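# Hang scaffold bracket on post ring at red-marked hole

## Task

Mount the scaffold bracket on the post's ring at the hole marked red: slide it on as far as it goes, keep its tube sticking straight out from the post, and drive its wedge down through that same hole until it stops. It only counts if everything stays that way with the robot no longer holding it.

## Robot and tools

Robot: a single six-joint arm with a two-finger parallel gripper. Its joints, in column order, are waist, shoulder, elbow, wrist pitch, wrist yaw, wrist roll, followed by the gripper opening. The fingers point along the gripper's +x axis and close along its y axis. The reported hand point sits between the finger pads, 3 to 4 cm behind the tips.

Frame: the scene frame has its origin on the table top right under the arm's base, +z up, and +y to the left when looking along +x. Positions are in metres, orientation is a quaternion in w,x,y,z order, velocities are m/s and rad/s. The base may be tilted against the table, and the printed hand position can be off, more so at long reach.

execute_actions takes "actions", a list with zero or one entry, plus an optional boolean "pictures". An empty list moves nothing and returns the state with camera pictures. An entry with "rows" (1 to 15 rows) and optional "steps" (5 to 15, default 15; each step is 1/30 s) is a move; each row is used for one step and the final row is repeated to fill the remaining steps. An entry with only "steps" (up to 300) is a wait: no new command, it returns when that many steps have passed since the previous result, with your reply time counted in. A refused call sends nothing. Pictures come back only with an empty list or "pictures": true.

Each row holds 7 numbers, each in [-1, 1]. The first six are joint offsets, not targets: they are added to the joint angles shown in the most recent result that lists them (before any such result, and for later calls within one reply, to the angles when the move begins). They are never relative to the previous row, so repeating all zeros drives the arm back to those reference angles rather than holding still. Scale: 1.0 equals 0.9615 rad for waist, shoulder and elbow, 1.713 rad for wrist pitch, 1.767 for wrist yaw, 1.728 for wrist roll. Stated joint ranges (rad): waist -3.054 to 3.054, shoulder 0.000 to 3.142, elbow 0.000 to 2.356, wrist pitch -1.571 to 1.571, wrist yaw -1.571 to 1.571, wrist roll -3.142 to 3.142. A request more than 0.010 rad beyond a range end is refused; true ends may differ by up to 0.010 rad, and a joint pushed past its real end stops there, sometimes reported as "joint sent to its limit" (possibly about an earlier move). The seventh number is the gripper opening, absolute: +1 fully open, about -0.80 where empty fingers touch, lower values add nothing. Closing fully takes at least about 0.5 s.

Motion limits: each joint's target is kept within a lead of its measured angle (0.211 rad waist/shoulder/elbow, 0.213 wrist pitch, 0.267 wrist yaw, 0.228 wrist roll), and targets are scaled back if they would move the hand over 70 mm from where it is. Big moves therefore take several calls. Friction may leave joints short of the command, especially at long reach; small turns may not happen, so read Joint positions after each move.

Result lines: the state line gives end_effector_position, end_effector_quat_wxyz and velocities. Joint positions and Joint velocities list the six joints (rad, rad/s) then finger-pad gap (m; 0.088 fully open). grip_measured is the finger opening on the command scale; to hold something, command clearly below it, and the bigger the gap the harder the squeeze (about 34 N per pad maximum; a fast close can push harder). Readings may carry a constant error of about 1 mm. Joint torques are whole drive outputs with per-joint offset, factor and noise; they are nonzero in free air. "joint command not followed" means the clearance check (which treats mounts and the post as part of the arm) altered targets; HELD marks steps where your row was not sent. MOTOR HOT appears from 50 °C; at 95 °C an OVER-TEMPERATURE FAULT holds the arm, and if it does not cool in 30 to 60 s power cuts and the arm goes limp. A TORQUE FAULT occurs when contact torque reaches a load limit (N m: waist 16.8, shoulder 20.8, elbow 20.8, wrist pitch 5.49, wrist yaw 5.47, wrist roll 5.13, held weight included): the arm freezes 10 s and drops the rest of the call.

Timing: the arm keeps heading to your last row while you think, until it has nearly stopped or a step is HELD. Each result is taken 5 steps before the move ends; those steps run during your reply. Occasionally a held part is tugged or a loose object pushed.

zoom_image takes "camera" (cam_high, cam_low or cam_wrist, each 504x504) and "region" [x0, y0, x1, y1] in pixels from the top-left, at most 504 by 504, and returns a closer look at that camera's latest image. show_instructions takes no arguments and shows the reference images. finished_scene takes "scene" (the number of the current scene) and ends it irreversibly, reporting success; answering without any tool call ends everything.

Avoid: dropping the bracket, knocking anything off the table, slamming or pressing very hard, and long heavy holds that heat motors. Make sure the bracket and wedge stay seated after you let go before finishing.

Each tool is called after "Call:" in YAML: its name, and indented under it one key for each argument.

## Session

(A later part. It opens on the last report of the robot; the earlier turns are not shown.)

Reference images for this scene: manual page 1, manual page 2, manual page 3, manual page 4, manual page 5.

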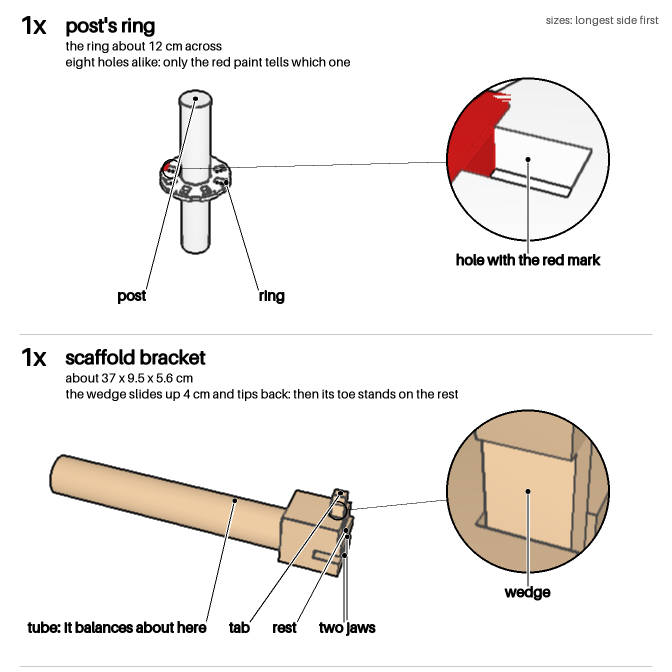

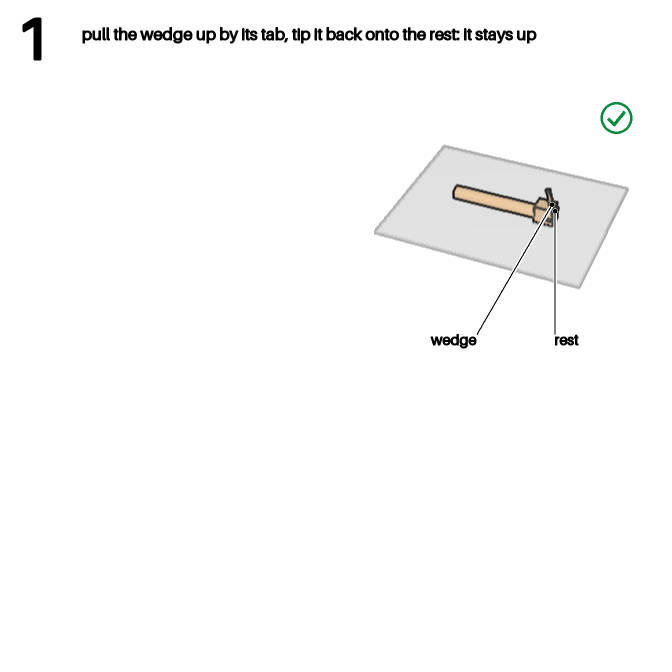

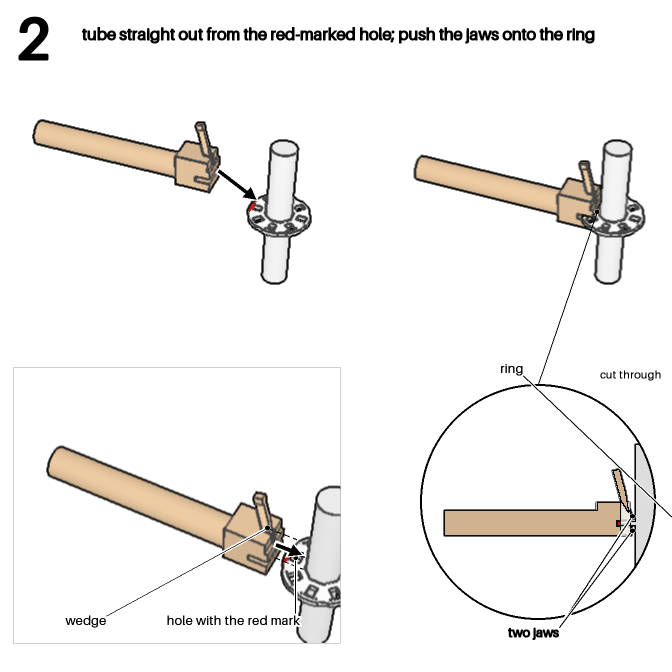

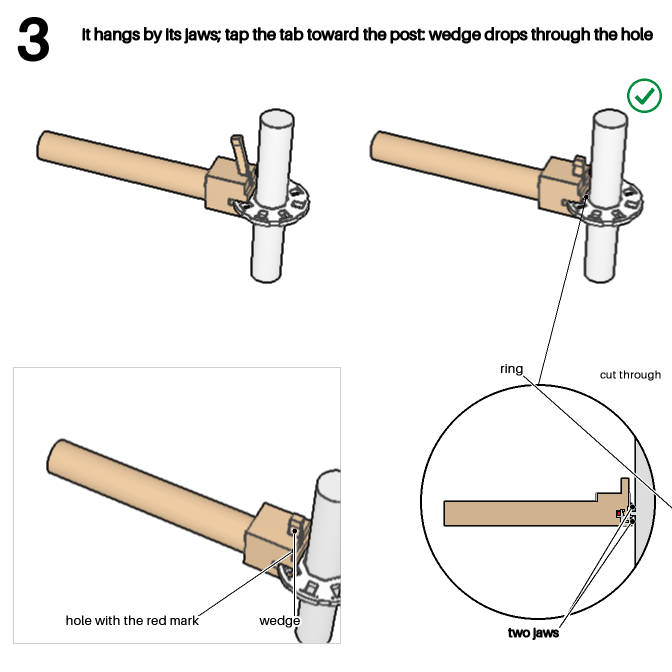

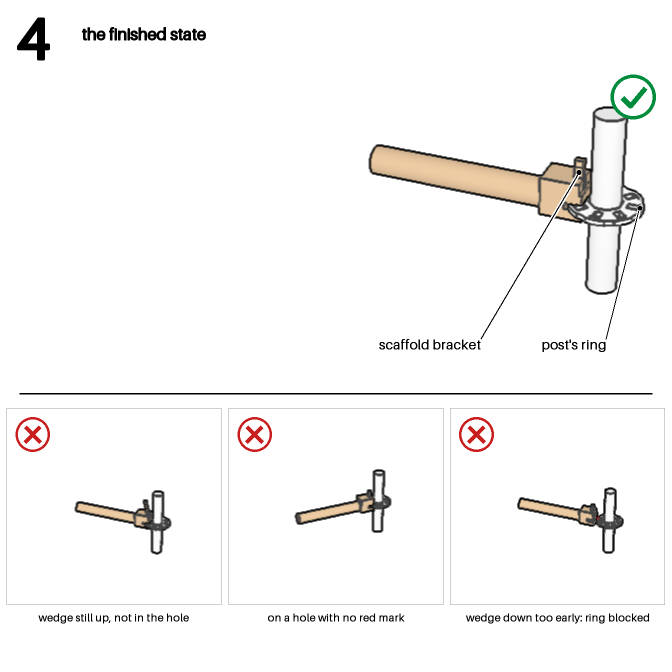

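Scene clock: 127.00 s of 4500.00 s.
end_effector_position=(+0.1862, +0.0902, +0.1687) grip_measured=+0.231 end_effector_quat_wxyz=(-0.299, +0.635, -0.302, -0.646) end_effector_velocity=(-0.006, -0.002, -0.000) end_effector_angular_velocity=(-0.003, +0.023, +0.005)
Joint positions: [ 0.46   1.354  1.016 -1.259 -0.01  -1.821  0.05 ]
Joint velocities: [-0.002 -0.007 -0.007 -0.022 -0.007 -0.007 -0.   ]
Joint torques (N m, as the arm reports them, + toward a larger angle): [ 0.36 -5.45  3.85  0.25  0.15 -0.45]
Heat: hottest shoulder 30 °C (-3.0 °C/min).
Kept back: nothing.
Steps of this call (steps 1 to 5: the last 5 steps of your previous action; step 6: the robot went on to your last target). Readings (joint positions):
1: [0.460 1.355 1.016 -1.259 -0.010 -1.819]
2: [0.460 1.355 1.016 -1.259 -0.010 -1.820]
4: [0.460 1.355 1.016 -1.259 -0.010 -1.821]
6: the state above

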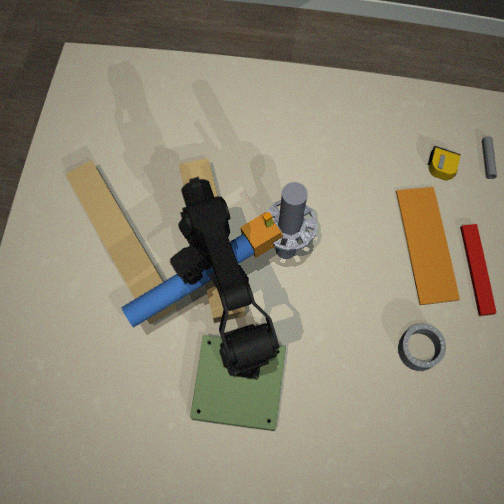

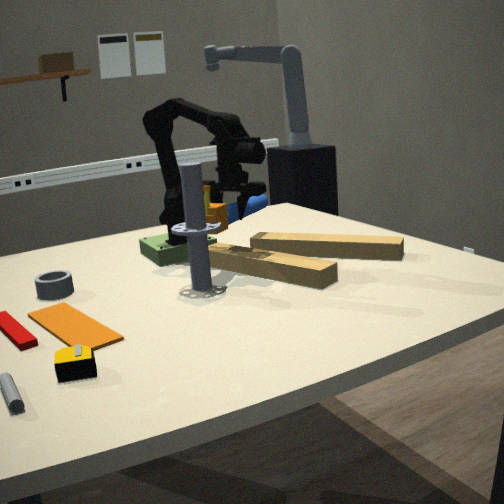

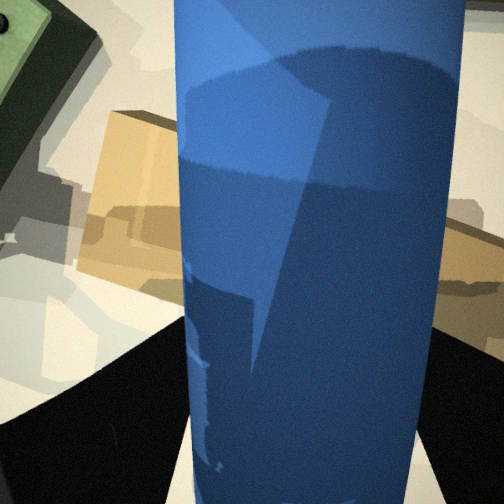

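Call:
execute_actions:
  actions:
    - {"rows": [[-0.001,-0.004,-0.003,0,0,0,-0.6],[-0.001,-0.007,-0.006,0,0,0,-0.6],[-0.002,-0.011,-0.009,-0.001,0,0,-0.6],[-0.002,-0.014,-0.011,-0.001,0,-0.001,-0.6],[-0.003,-0.018,-0.014,-0.002,0,-0.001,-0.6],[-0.003,-0.021,-0.017,-0.002,0,-0.001,-0.6],[-0.004,-0.025,-0.02,-0.003,0,-0.002,-0.6]], "steps": 15}

Call:
execute_actions:
  actions:
    - {"steps": 6}
  pictures: true

Call:
zoom_image:
  camera: "cam_high"
  region: [240, 185, 330, 275]

Call:
zoom_image:
  camera: "cam_low"
  region: [150, 140, 270, 260]

Scene clock: 127.93 s of 4500.00 s.
end_effector_position=(+0.1852, +0.0896, +0.1689) grip_measured=+0.231 end_effector_quat_wxyz=(-0.298, +0.636, -0.299, -0.646) end_effector_velocity=(-0.003, +0.000, -0.000) end_effector_angular_velocity=(+0.025, -0.002, +0.014)
Joint positions: [ 0.46   1.347  1.011 -1.258 -0.01  -1.827  0.05 ]
Joint velocities: [-0.007 -0.022 -0.017  0.007 -0.022 -0.022 -0.   ]
Joint torques (N m, as the arm reports them, + toward a larger angle): [-0.39 -6.12  3.29  0.   -0.15  0.07]
Heat: hottest shoulder 30 °C (-3.0 °C/min).
Steps of this call (steps 1 to 15: the robot went on to your last target; steps 16 to 18: nothing new was sent; steps 19 to 28: the first 10 steps of this action). Readings (joint positions):
19: [0.460 1.353 1.015 -1.259 -0.010 -1.824]
20: [0.460 1.353 1.015 -1.259 -0.010 -1.824]
22: [0.460 1.353 1.014 -1.259 -0.010 -1.824]
26: [0.460 1.349 1.012 -1.258 -0.010 -1.825]
28: the state above

Scene clock: 128.13 s of 4500.00 s.
end_effector_position=(+0.1851, +0.0895, +0.1690) grip_measured=+0.231 end_effector_quat_wxyz=(-0.298, +0.637, -0.299, -0.646) end_effector_velocity=(-0.006, -0.002, -0.001) end_effector_angular_velocity=(-0.005, +0.027, +0.019)
Joint positions: [ 0.46   1.345  1.01  -1.258 -0.01  -1.828  0.05 ]
Joint velocities: [-0.002 -0.002 -0.007 -0.022 -0.007 -0.022 -0.   ]
Joint torques (N m, as the arm reports them, + toward a larger angle): [-0.35 -6.11  3.26 -0.01 -0.17  0.09]
Heat: hottest shoulder 30 °C (-4.1 °C/min).
Kept back: nothing.
Steps of this call (steps 1 to 5: the last 5 steps of your previous action; step 6: the robot went on to your last target). Readings (joint positions):
1: [0.460 1.346 1.010 -1.258 -0.010 -1.828]
2: [0.460 1.346 1.010 -1.258 -0.010 -1.828]
4: [0.460 1.345 1.010 -1.258 -0.010 -1.828]
6: the state above

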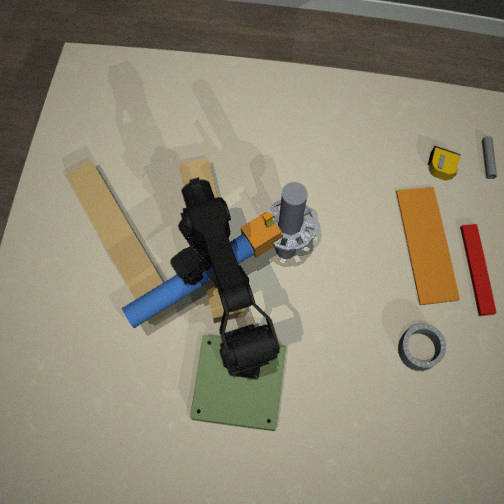

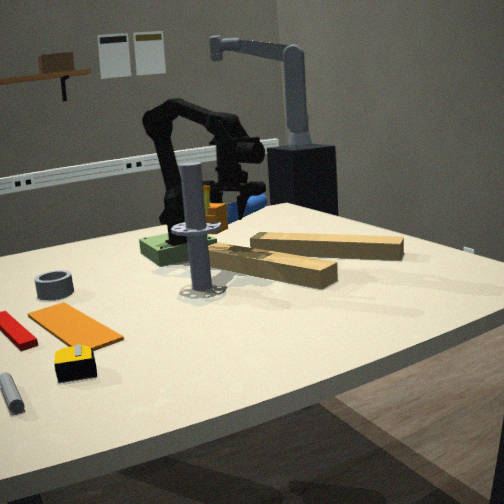

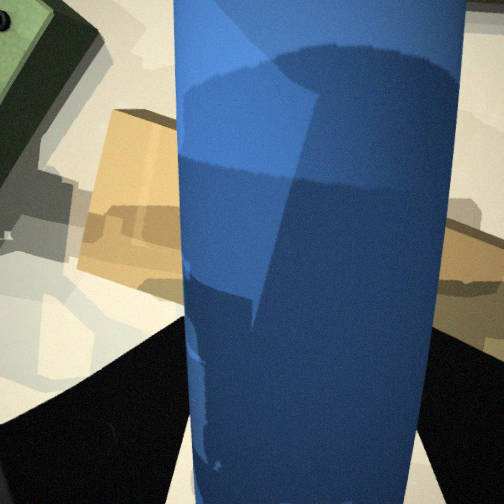

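Region (240, 185, 330, 275) of cam_high's 504x504 image, scaled by 5.600, with more detail than that image has.

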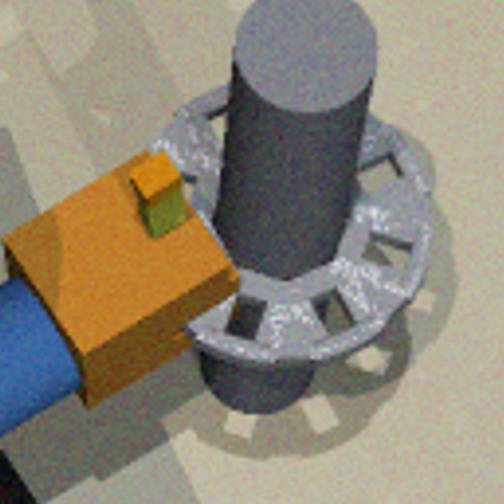

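Region (150, 140, 270, 260) of cam_low's 504x504 image, scaled by 4.200, with more detail than that image has.

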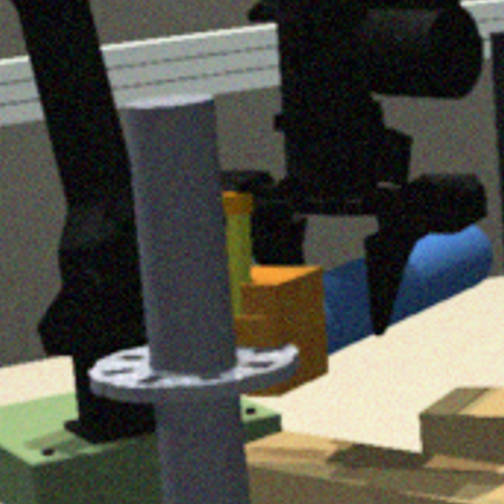

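Call:
execute_actions:
  actions:
    - {"rows": [[0.001,0.006,0.005,0,0,0,-0.6],[0.002,0.012,0.01,0.001,0,0,-0.6],[0.002,0.018,0.015,0.001,0,0.001,-0.6],[0.003,0.024,0.02,0.002,0,0.001,-0.6],[0.003,0.03,0.025,0.002,0,0.001,-0.6],[0.003,0.03,0.025,0.002,0,0.001,-0.6],[0.003,0.03,0.025,0.002,0,0.001,-0.6],[-0.01,0.032,0.027,0.002,0,-0.006,-0.6],[-0.02,0.034,0.029,0.002,0,-0.012,-0.6],[-0.03,0.036,0.03,0.002,0,-0.017,-0.6],[-0.04,0.038,0.031,0.002,0,-0.023,-0.6]], "steps": 15}

Call:
execute_actions:
  actions:
    - {"steps": 8}
  pictures: true

Call:
zoom_image:
  camera: "cam_high"
  region: [240, 185, 330, 275]

Call:
zoom_image:
  camera: "cam_low"
  region: [150, 140, 270, 260]

Scene clock: 130.33 s of 4500.00 s.
end_effector_position=(+0.1862, +0.0900, +0.1687) grip_measured=+0.231 end_effector_quat_wxyz=(-0.297, +0.631, -0.301, -0.650) end_effector_velocity=(-0.000, -0.004, -0.003) end_effector_angular_velocity=(+0.139, +0.150, +0.030)
Joint positions: [ 0.454  1.361  1.021 -1.265 -0.018 -1.831  0.05 ]
Joint velocities: [-0.149  0.061  0.032 -0.051 -0.183 -0.183 -0.   ]
Joint torques (N m, as the arm reports them, + toward a larger angle): [-1.02 -2.79  5.91  1.17  0.38 -0.39]
Heat: hottest shoulder 30 °C (-4.0 °C/min).
Steps of this call (steps 1 to 15: the robot went on to your last target; steps 16 to 56: nothing new was sent; steps 57 to 66: the first 10 steps of this action). Readings (joint positions):
57: [0.460 1.343 1.008 -1.257 -0.009 -1.830]
58: [0.460 1.345 1.008 -1.257 -0.009 -1.830]
60: [0.461 1.349 1.011 -1.258 -0.008 -1.829]
64: [0.460 1.357 1.018 -1.263 -0.010 -1.825]
66: the state above

Scene clock: 130.60 s of 4500.00 s.
end_effector_position=(+0.1866, +0.0896, +0.1683) grip_measured=+0.231 end_effector_quat_wxyz=(-0.299, +0.624, -0.298, -0.657) end_effector_velocity=(-0.002, -0.000, -0.001) end_effector_angular_velocity=(+0.016, +0.020, -0.006)
Joint positions: [ 0.437  1.368  1.024 -1.269 -0.037 -1.85   0.05 ]
Joint velocities: [-0.012  0.002 -0.002 -0.007 -0.022 -0.007 -0.   ]
Joint torques (N m, as the arm reports them, + toward a larger angle): [-1.52 -2.89  5.9   1.41  1.03 -0.55]
Heat: hottest shoulder 30 °C (-4.0 °C/min).
Kept back: nothing.
Steps of this call (steps 1 to 5: the last 5 steps of your previous action; steps 6 to 8: the robot went on to your last target). Readings (joint positions):
1: [0.448 1.363 1.022 -1.267 -0.024 -1.837]
2: [0.444 1.365 1.023 -1.268 -0.029 -1.842]
4: [0.440 1.367 1.024 -1.269 -0.034 -1.847]
8: the state above

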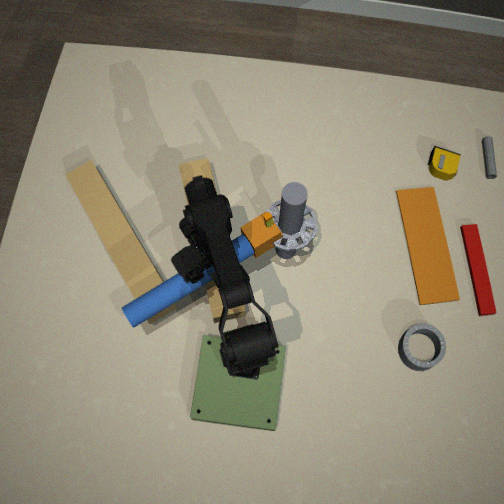

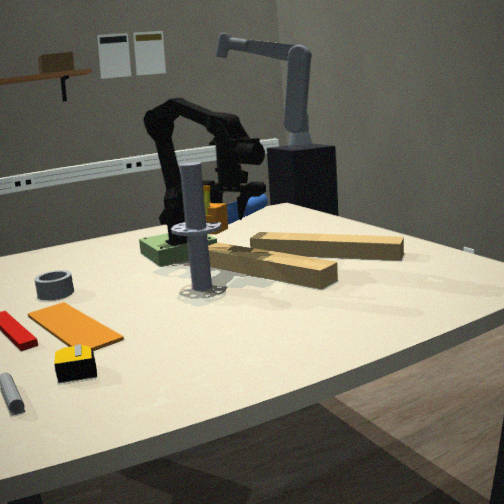

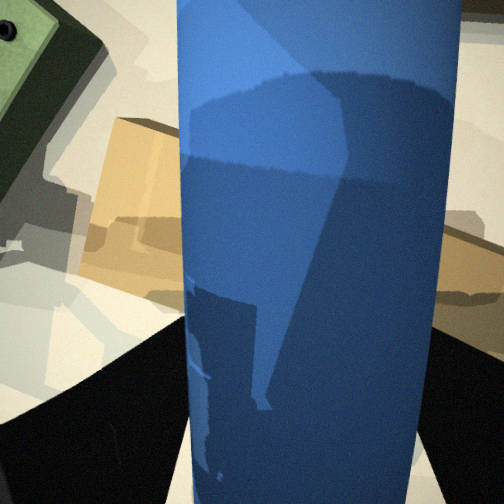

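Region (240, 185, 330, 275) of cam_high's 504x504 image, scaled by 5.600, with more detail than that image has.

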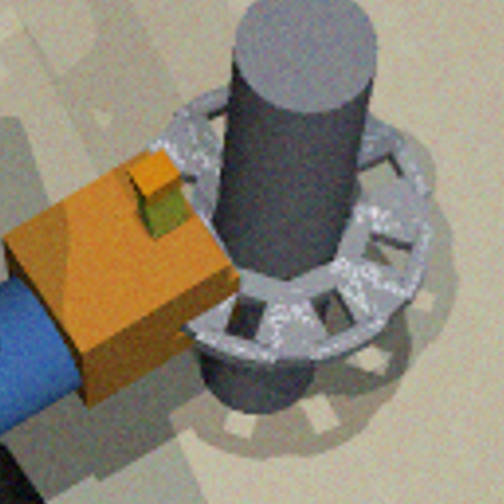

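Region (150, 140, 270, 260) of cam_low's 504x504 image, scaled by 4.200, with more detail than that image has.

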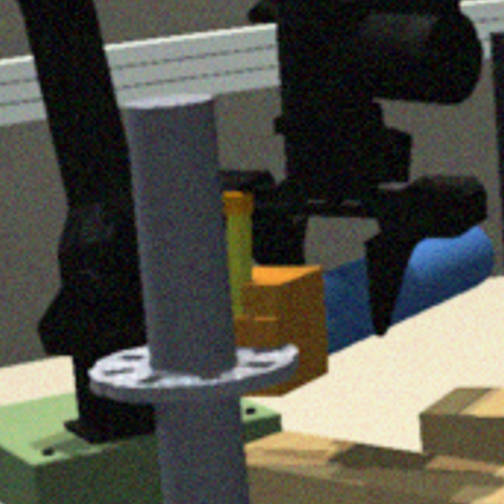

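Call:
execute_actions:
  actions: []
  pictures: true

Scene clock: 131.33 s of 4500.00 s.
end_effector_position=(+0.1867, +0.0897, +0.1683) grip_measured=+0.231 end_effector_quat_wxyz=(-0.300, +0.624, -0.297, -0.658) end_effector_velocity=(+0.001, +0.001, +0.001) end_effector_angular_velocity=(+0.013, -0.009, +0.019)
Joint positions: [ 0.436  1.369  1.024 -1.269 -0.039 -1.851  0.05 ]
Joint velocities: [-0.002 -0.007 -0.002  0.007 -0.007 -0.022 -0.   ]
Joint torques (N m, as the arm reports them, + toward a larger angle): [-1.49 -2.97  5.94  1.43  1.11 -0.55]
Heat: hottest shoulder 30 °C (-4.0 °C/min).
Kept back: nothing.
Steps of this call (steps 1 to 22: the robot went on to your last target). Readings (joint positions):
1: [0.437 1.368 1.024 -1.269 -0.037 -1.850]
2: [0.437 1.368 1.024 -1.269 -0.037 -1.850]
4: [0.437 1.368 1.024 -1.269 -0.038 -1.850]
8: [0.437 1.368 1.024 -1.269 -0.038 -1.850]
22: the state above

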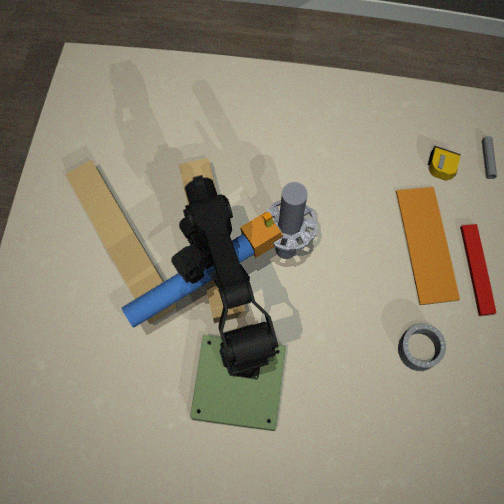

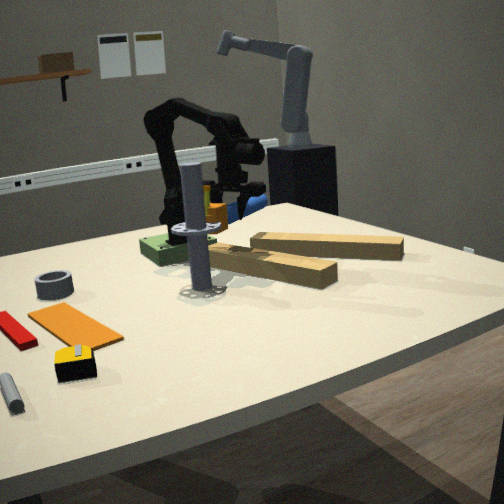

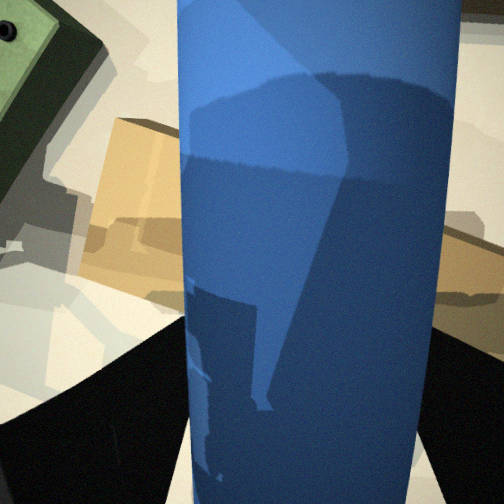

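Call:
show_instructions:

Call:
zoom_image:
  camera: "cam_high"
  region: [230, 180, 330, 270]

Call:
zoom_image:
  camera: "cam_low"
  region: [150, 150, 270, 260]

Reference images for this scene: manual page 1, manual page 2, manual page 3, manual page 4, manual page 5.

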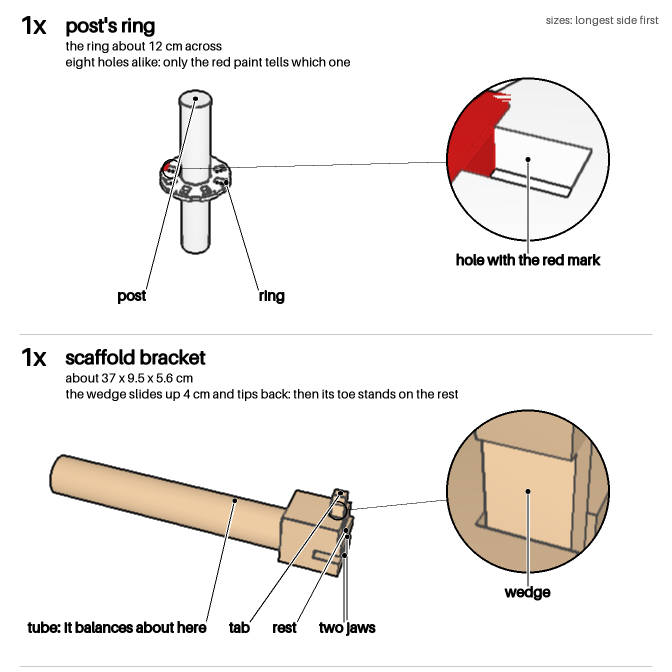

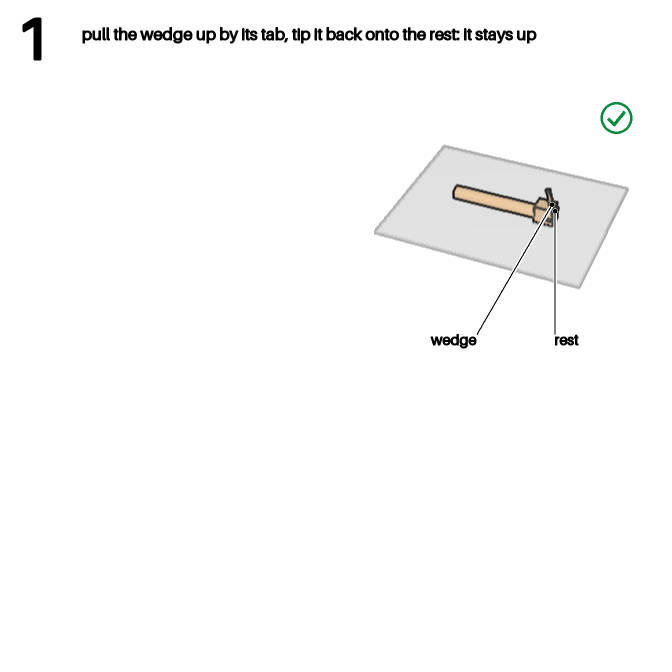

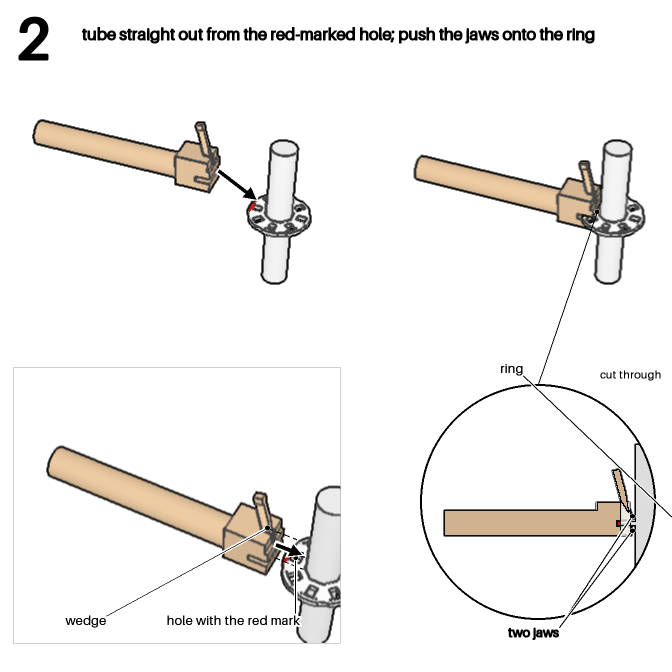

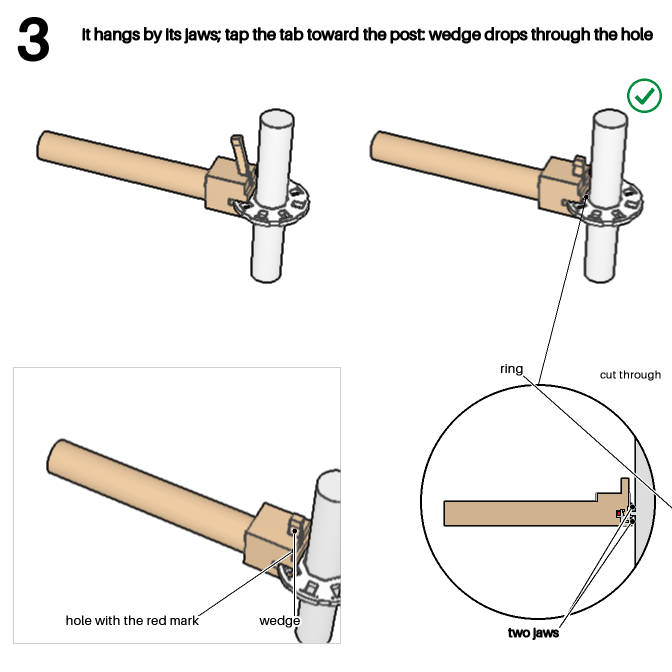

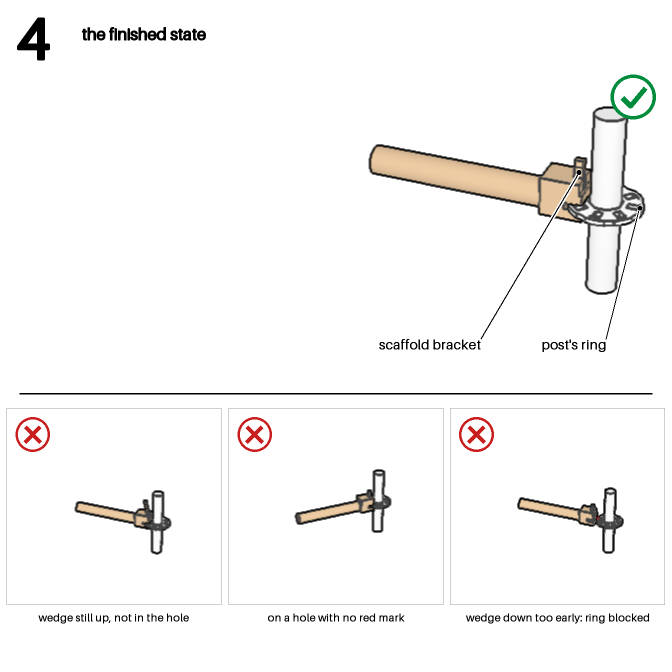

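Region (230, 180, 330, 270) of cam_high's 504x504 image, scaled by 5.040, with more detail than that image has; it fills the top 454 rows of this view, and the rest is white.

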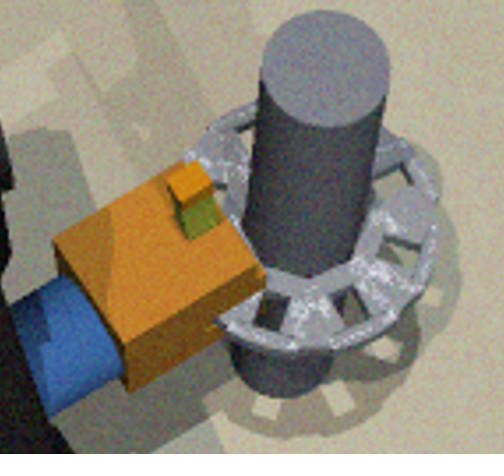

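Region (150, 150, 270, 260) of cam_low's 504x504 image, scaled by 4.200, with more detail than that image has; it fills the top 462 rows of this view, and the rest is white.

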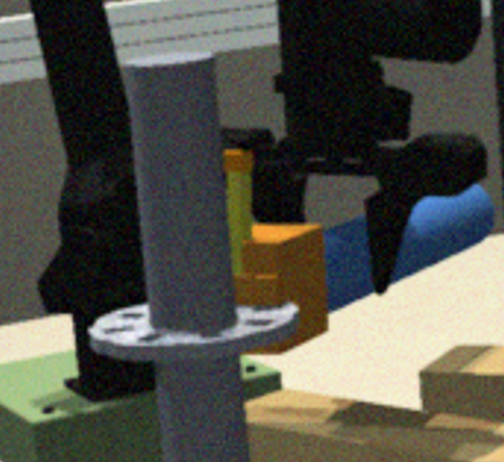

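Call:
execute_actions:
  actions:
    - {"rows": [[0.02,0,0,0,0,0.011,-0.6],[0.03,-0.002,-0.002,0,0,0.016,-0.6],[0.04,-0.005,-0.004,0,0,0.022,-0.6]], "steps": 15}
  pictures: true

Call:
zoom_image:
  camera: "cam_low"
  region: [150, 150, 270, 260]

Scene clock: 134.47 s of 4500.00 s.
end_effector_position=(+0.1869, +0.0905, +0.1683) grip_measured=+0.231 end_effector_quat_wxyz=(-0.297, +0.630, -0.304, -0.650) end_effector_velocity=(+0.001, -0.000, -0.001) end_effector_angular_velocity=(-0.006, -0.005, -0.005)
Joint positions: [ 0.455  1.368  1.024 -1.266 -0.017 -1.826  0.05 ]
Joint velocities: [ 0.002  0.002 -0.002  0.007  0.007  0.007 -0.   ]
Joint torques (N m, as the arm reports them, + toward a larger angle): [ 1.85 -5.    4.17  0.2  -1.11  0.33]
Heat: hottest elbow 30 °C (-4.0 °C/min).
Steps of this call (steps 1 to 15: the robot went on to your last target; steps 16 to 84: nothing new was sent; steps 85 to 94: the first 10 steps of this action). Readings (joint positions):
85: [0.436 1.369 1.024 -1.269 -0.039 -1.852]
86: [0.440 1.369 1.024 -1.269 -0.034 -1.849]
88: [0.450 1.368 1.024 -1.269 -0.023 -1.837]
92: [0.455 1.368 1.024 -1.267 -0.017 -1.827]
94: the state above

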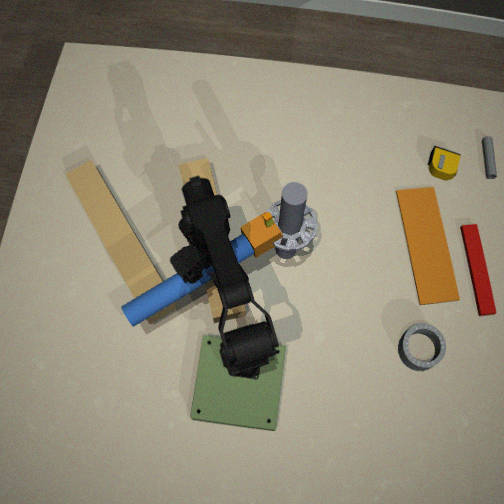

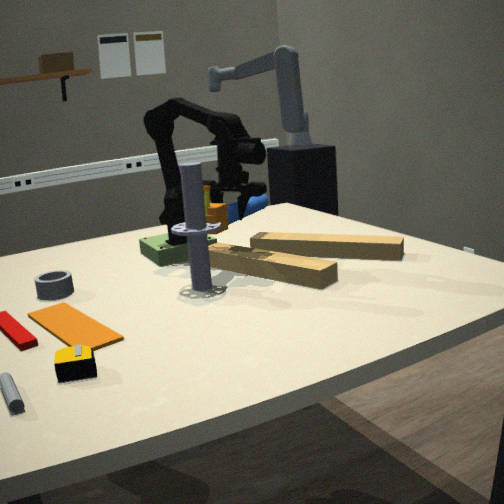

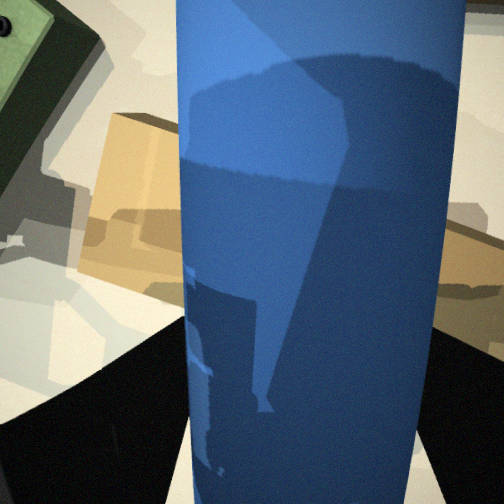

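Region (150, 150, 270, 260) of cam_low's 504x504 image, scaled by 4.200, with more detail than that image has; it fills the top 462 rows of this view, and the rest is white.

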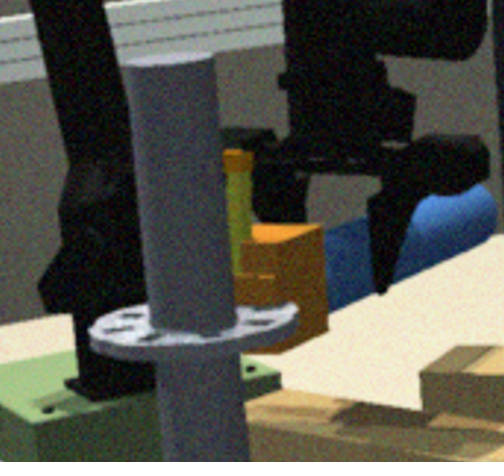

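Call:
execute_actions:
  actions:
    - {"rows": [[0.01,0,0,0,-0.006,0.005,-0.6],[0.02,0,0,0,-0.012,0.011,-0.6]], "steps": 15}

Scene clock: 135.27 s of 4500.00 s.
end_effector_position=(+0.1873, +0.0908, +0.1683) grip_measured=+0.231 end_effector_quat_wxyz=(-0.299, +0.630, -0.305, -0.648) end_effector_velocity=(-0.002, -0.000, +0.001) end_effector_angular_velocity=(+0.005, +0.005, -0.010)
Joint positions: [ 0.458  1.368  1.024 -1.264 -0.015 -1.819  0.05 ]
Joint velocities: [-0.002 -0.007 -0.002 -0.007 -0.007  0.007 -0.   ]
Joint torques (N m, as the arm reports them, + toward a larger angle): [ 1.65 -4.52  4.57  0.22 -1.17  0.35]
Heat: hottest elbow 30 °C (-4.1 °C/min).
Steps of this call (steps 1 to 5: the last 5 steps of your previous action; steps 6 to 14: the robot went on to your last target; steps 15 to 24: the first 10 steps of this action). Readings (joint positions):
15: [0.456 1.368 1.024 -1.266 -0.015 -1.824]
16: [0.457 1.368 1.024 -1.265 -0.015 -1.823]
18: [0.457 1.368 1.024 -1.264 -0.015 -1.820]
22: [0.458 1.368 1.024 -1.264 -0.015 -1.819]
24: the state above

Call:
execute_actions:
  actions:
    - {"rows": [[-0.01,0.001,0.004,-0.002,-0.004,-0.005,-0.6],[-0.02,0.002,0.008,-0.004,-0.008,-0.01,-0.6],[-0.03,0.003,0.012,-0.007,-0.013,-0.016,-0.6],[-0.04,0.004,0.016,-0.009,-0.017,-0.022,-0.6],[-0.05,0.005,0.02,-0.011,-0.021,-0.028,-0.6],[-0.06,0.006,0.024,-0.014,-0.026,-0.034,-0.6],[-0.07,0.008,0.03,-0.017,-0.032,-0.04,-0.6]], "steps": 15}
  pictures: true

Call:
zoom_image:
  camera: "cam_low"
  region: [150, 150, 270, 260]

Scene clock: 136.70 s of 4500.00 s.
end_effector_position=(+0.1866, +0.0889, +0.1711) grip_measured=+0.230 end_effector_quat_wxyz=(-0.305, +0.613, -0.290, -0.668) end_effector_velocity=(-0.002, +0.001, +0.011) end_effector_angular_velocity=(+0.103, +0.049, +0.005)
Joint positions: [ 0.409  1.372  1.037 -1.286 -0.072 -1.881  0.05 ]
Joint velocities: [-0.071 -0.002  0.037 -0.051 -0.11  -0.081 -0.   ]
Joint torques (N m, as the arm reports them, + toward a larger angle): [-1.3  -4.2   5.7   0.09  0.11 -0.03]
Heat: hottest elbow 30 °C (-4.0 °C/min).
Steps of this call (steps 1 to 5: the last 5 steps of your previous action; steps 6 to 15: the robot went on to your last target; steps 16 to 33: nothing new was sent; steps 34 to 43: the first 10 steps of this action). Readings (joint positions):
34: [0.459 1.368 1.024 -1.264 -0.013 -1.818]
35: [0.456 1.368 1.024 -1.264 -0.016 -1.820]
37: [0.445 1.368 1.026 -1.266 -0.029 -1.833]
41: [0.416 1.372 1.033 -1.282 -0.062 -1.873]
43: the state above

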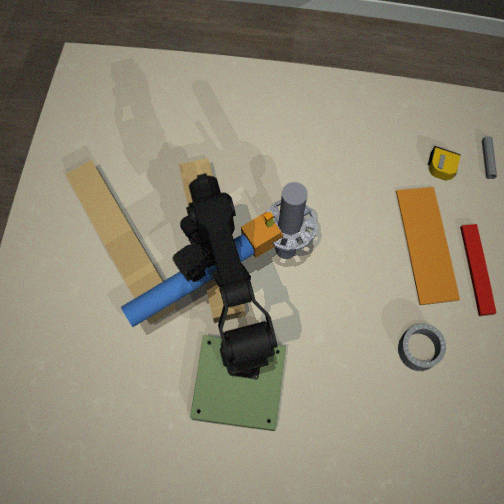

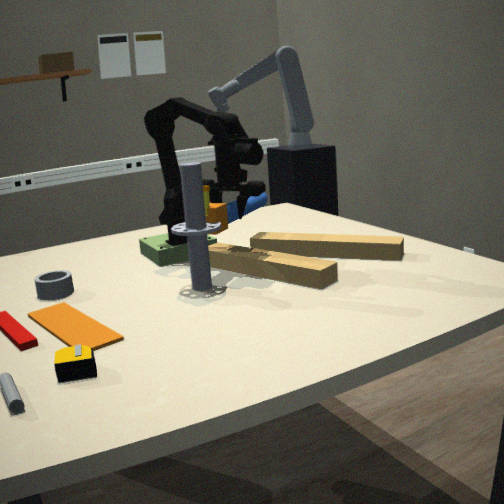

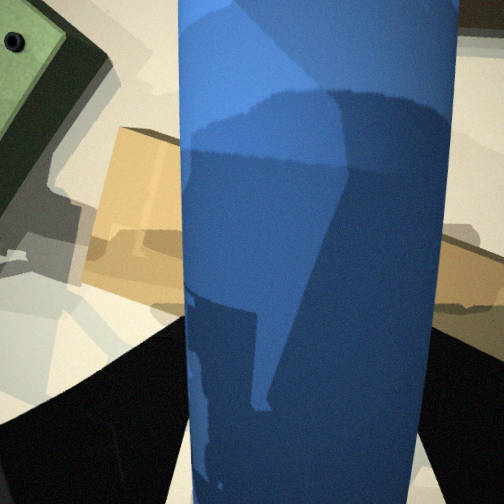

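Region (150, 150, 270, 260) of cam_low's 504x504 image, scaled by 4.200, with more detail than that image has; it fills the top 462 rows of this view, and the rest is white.

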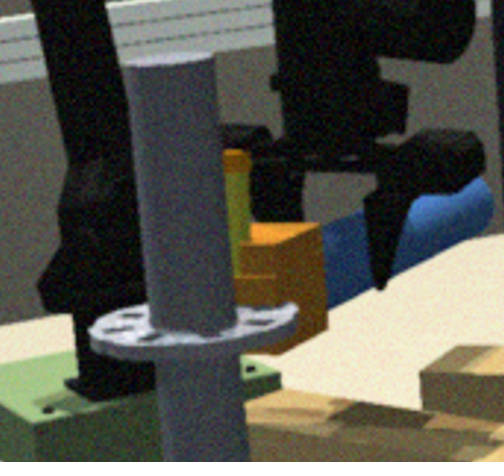

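Call:
execute_actions:
  actions:
    - {"steps": 15}
  pictures: true

Call:
zoom_image:
  camera: "cam_low"
  region: [170, 170, 250, 250]

Call:
zoom_image:
  camera: "cam_high"
  region: [240, 190, 320, 270]

Scene clock: 137.20 s of 4500.00 s.
end_effector_position=(+0.1866, +0.0886, +0.1716) grip_measured=+0.230 end_effector_quat_wxyz=(-0.306, +0.611, -0.289, -0.670) end_effector_velocity=(+0.001, +0.001, -0.000) end_effector_angular_velocity=(+0.010, -0.004, +0.005)
Joint positions: [ 0.404  1.373  1.039 -1.289 -0.077 -1.888  0.05 ]
Joint velocities: [-0.002 -0.002 -0.002  0.007 -0.007 -0.007  0.   ]
Joint torques (N m, as the arm reports them, + toward a larger angle): [-1.4  -4.26  5.78  0.1   0.09 -0.03]
Heat: hottest elbow 30 °C (-4.1 °C/min).
Kept back: nothing.
Steps of this call (steps 1 to 5: the last 5 steps of your previous action; steps 6 to 15: the robot went on to your last target). Readings (joint positions):
1: [0.407 1.372 1.038 -1.287 -0.074 -1.883]
2: [0.406 1.373 1.039 -1.288 -0.075 -1.884]
4: [0.405 1.373 1.039 -1.289 -0.076 -1.886]
8: [0.404 1.373 1.039 -1.289 -0.077 -1.887]
15: the state above
The arm was judged still, so your last target was given up. Only a new action makes it travel on or press farther. Fingers that are still opening or closing keep moving.

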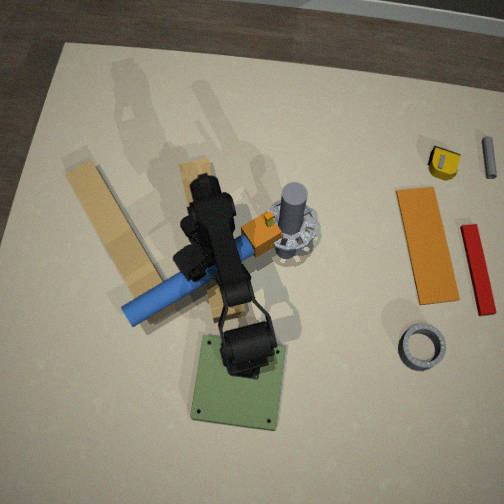

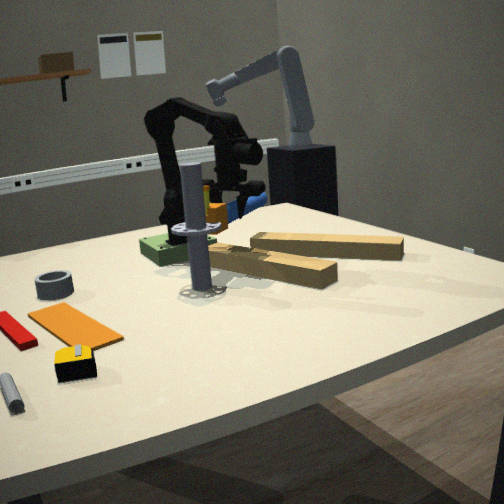

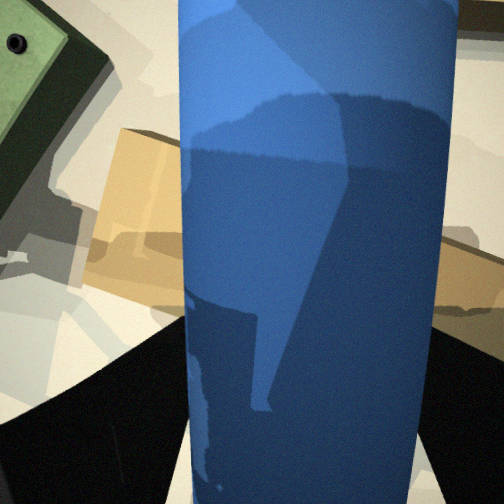

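Region (170, 170, 250, 250) of cam_low's 504x504 image, scaled by 6.300, with more detail than that image has.

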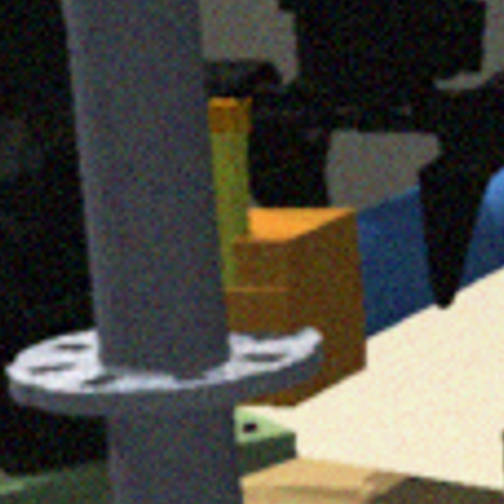

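Region (240, 190, 320, 270) of cam_high's 504x504 image, scaled by 6.300, with more detail than that image has.

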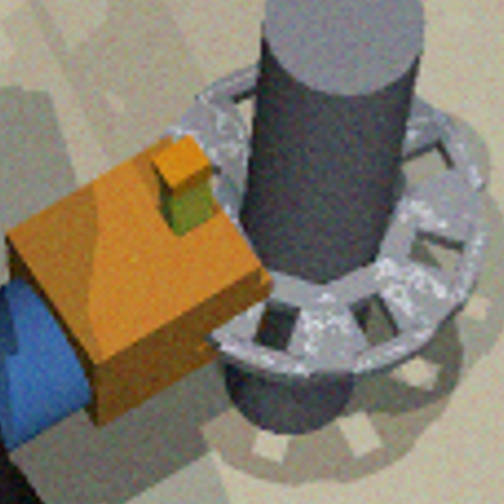

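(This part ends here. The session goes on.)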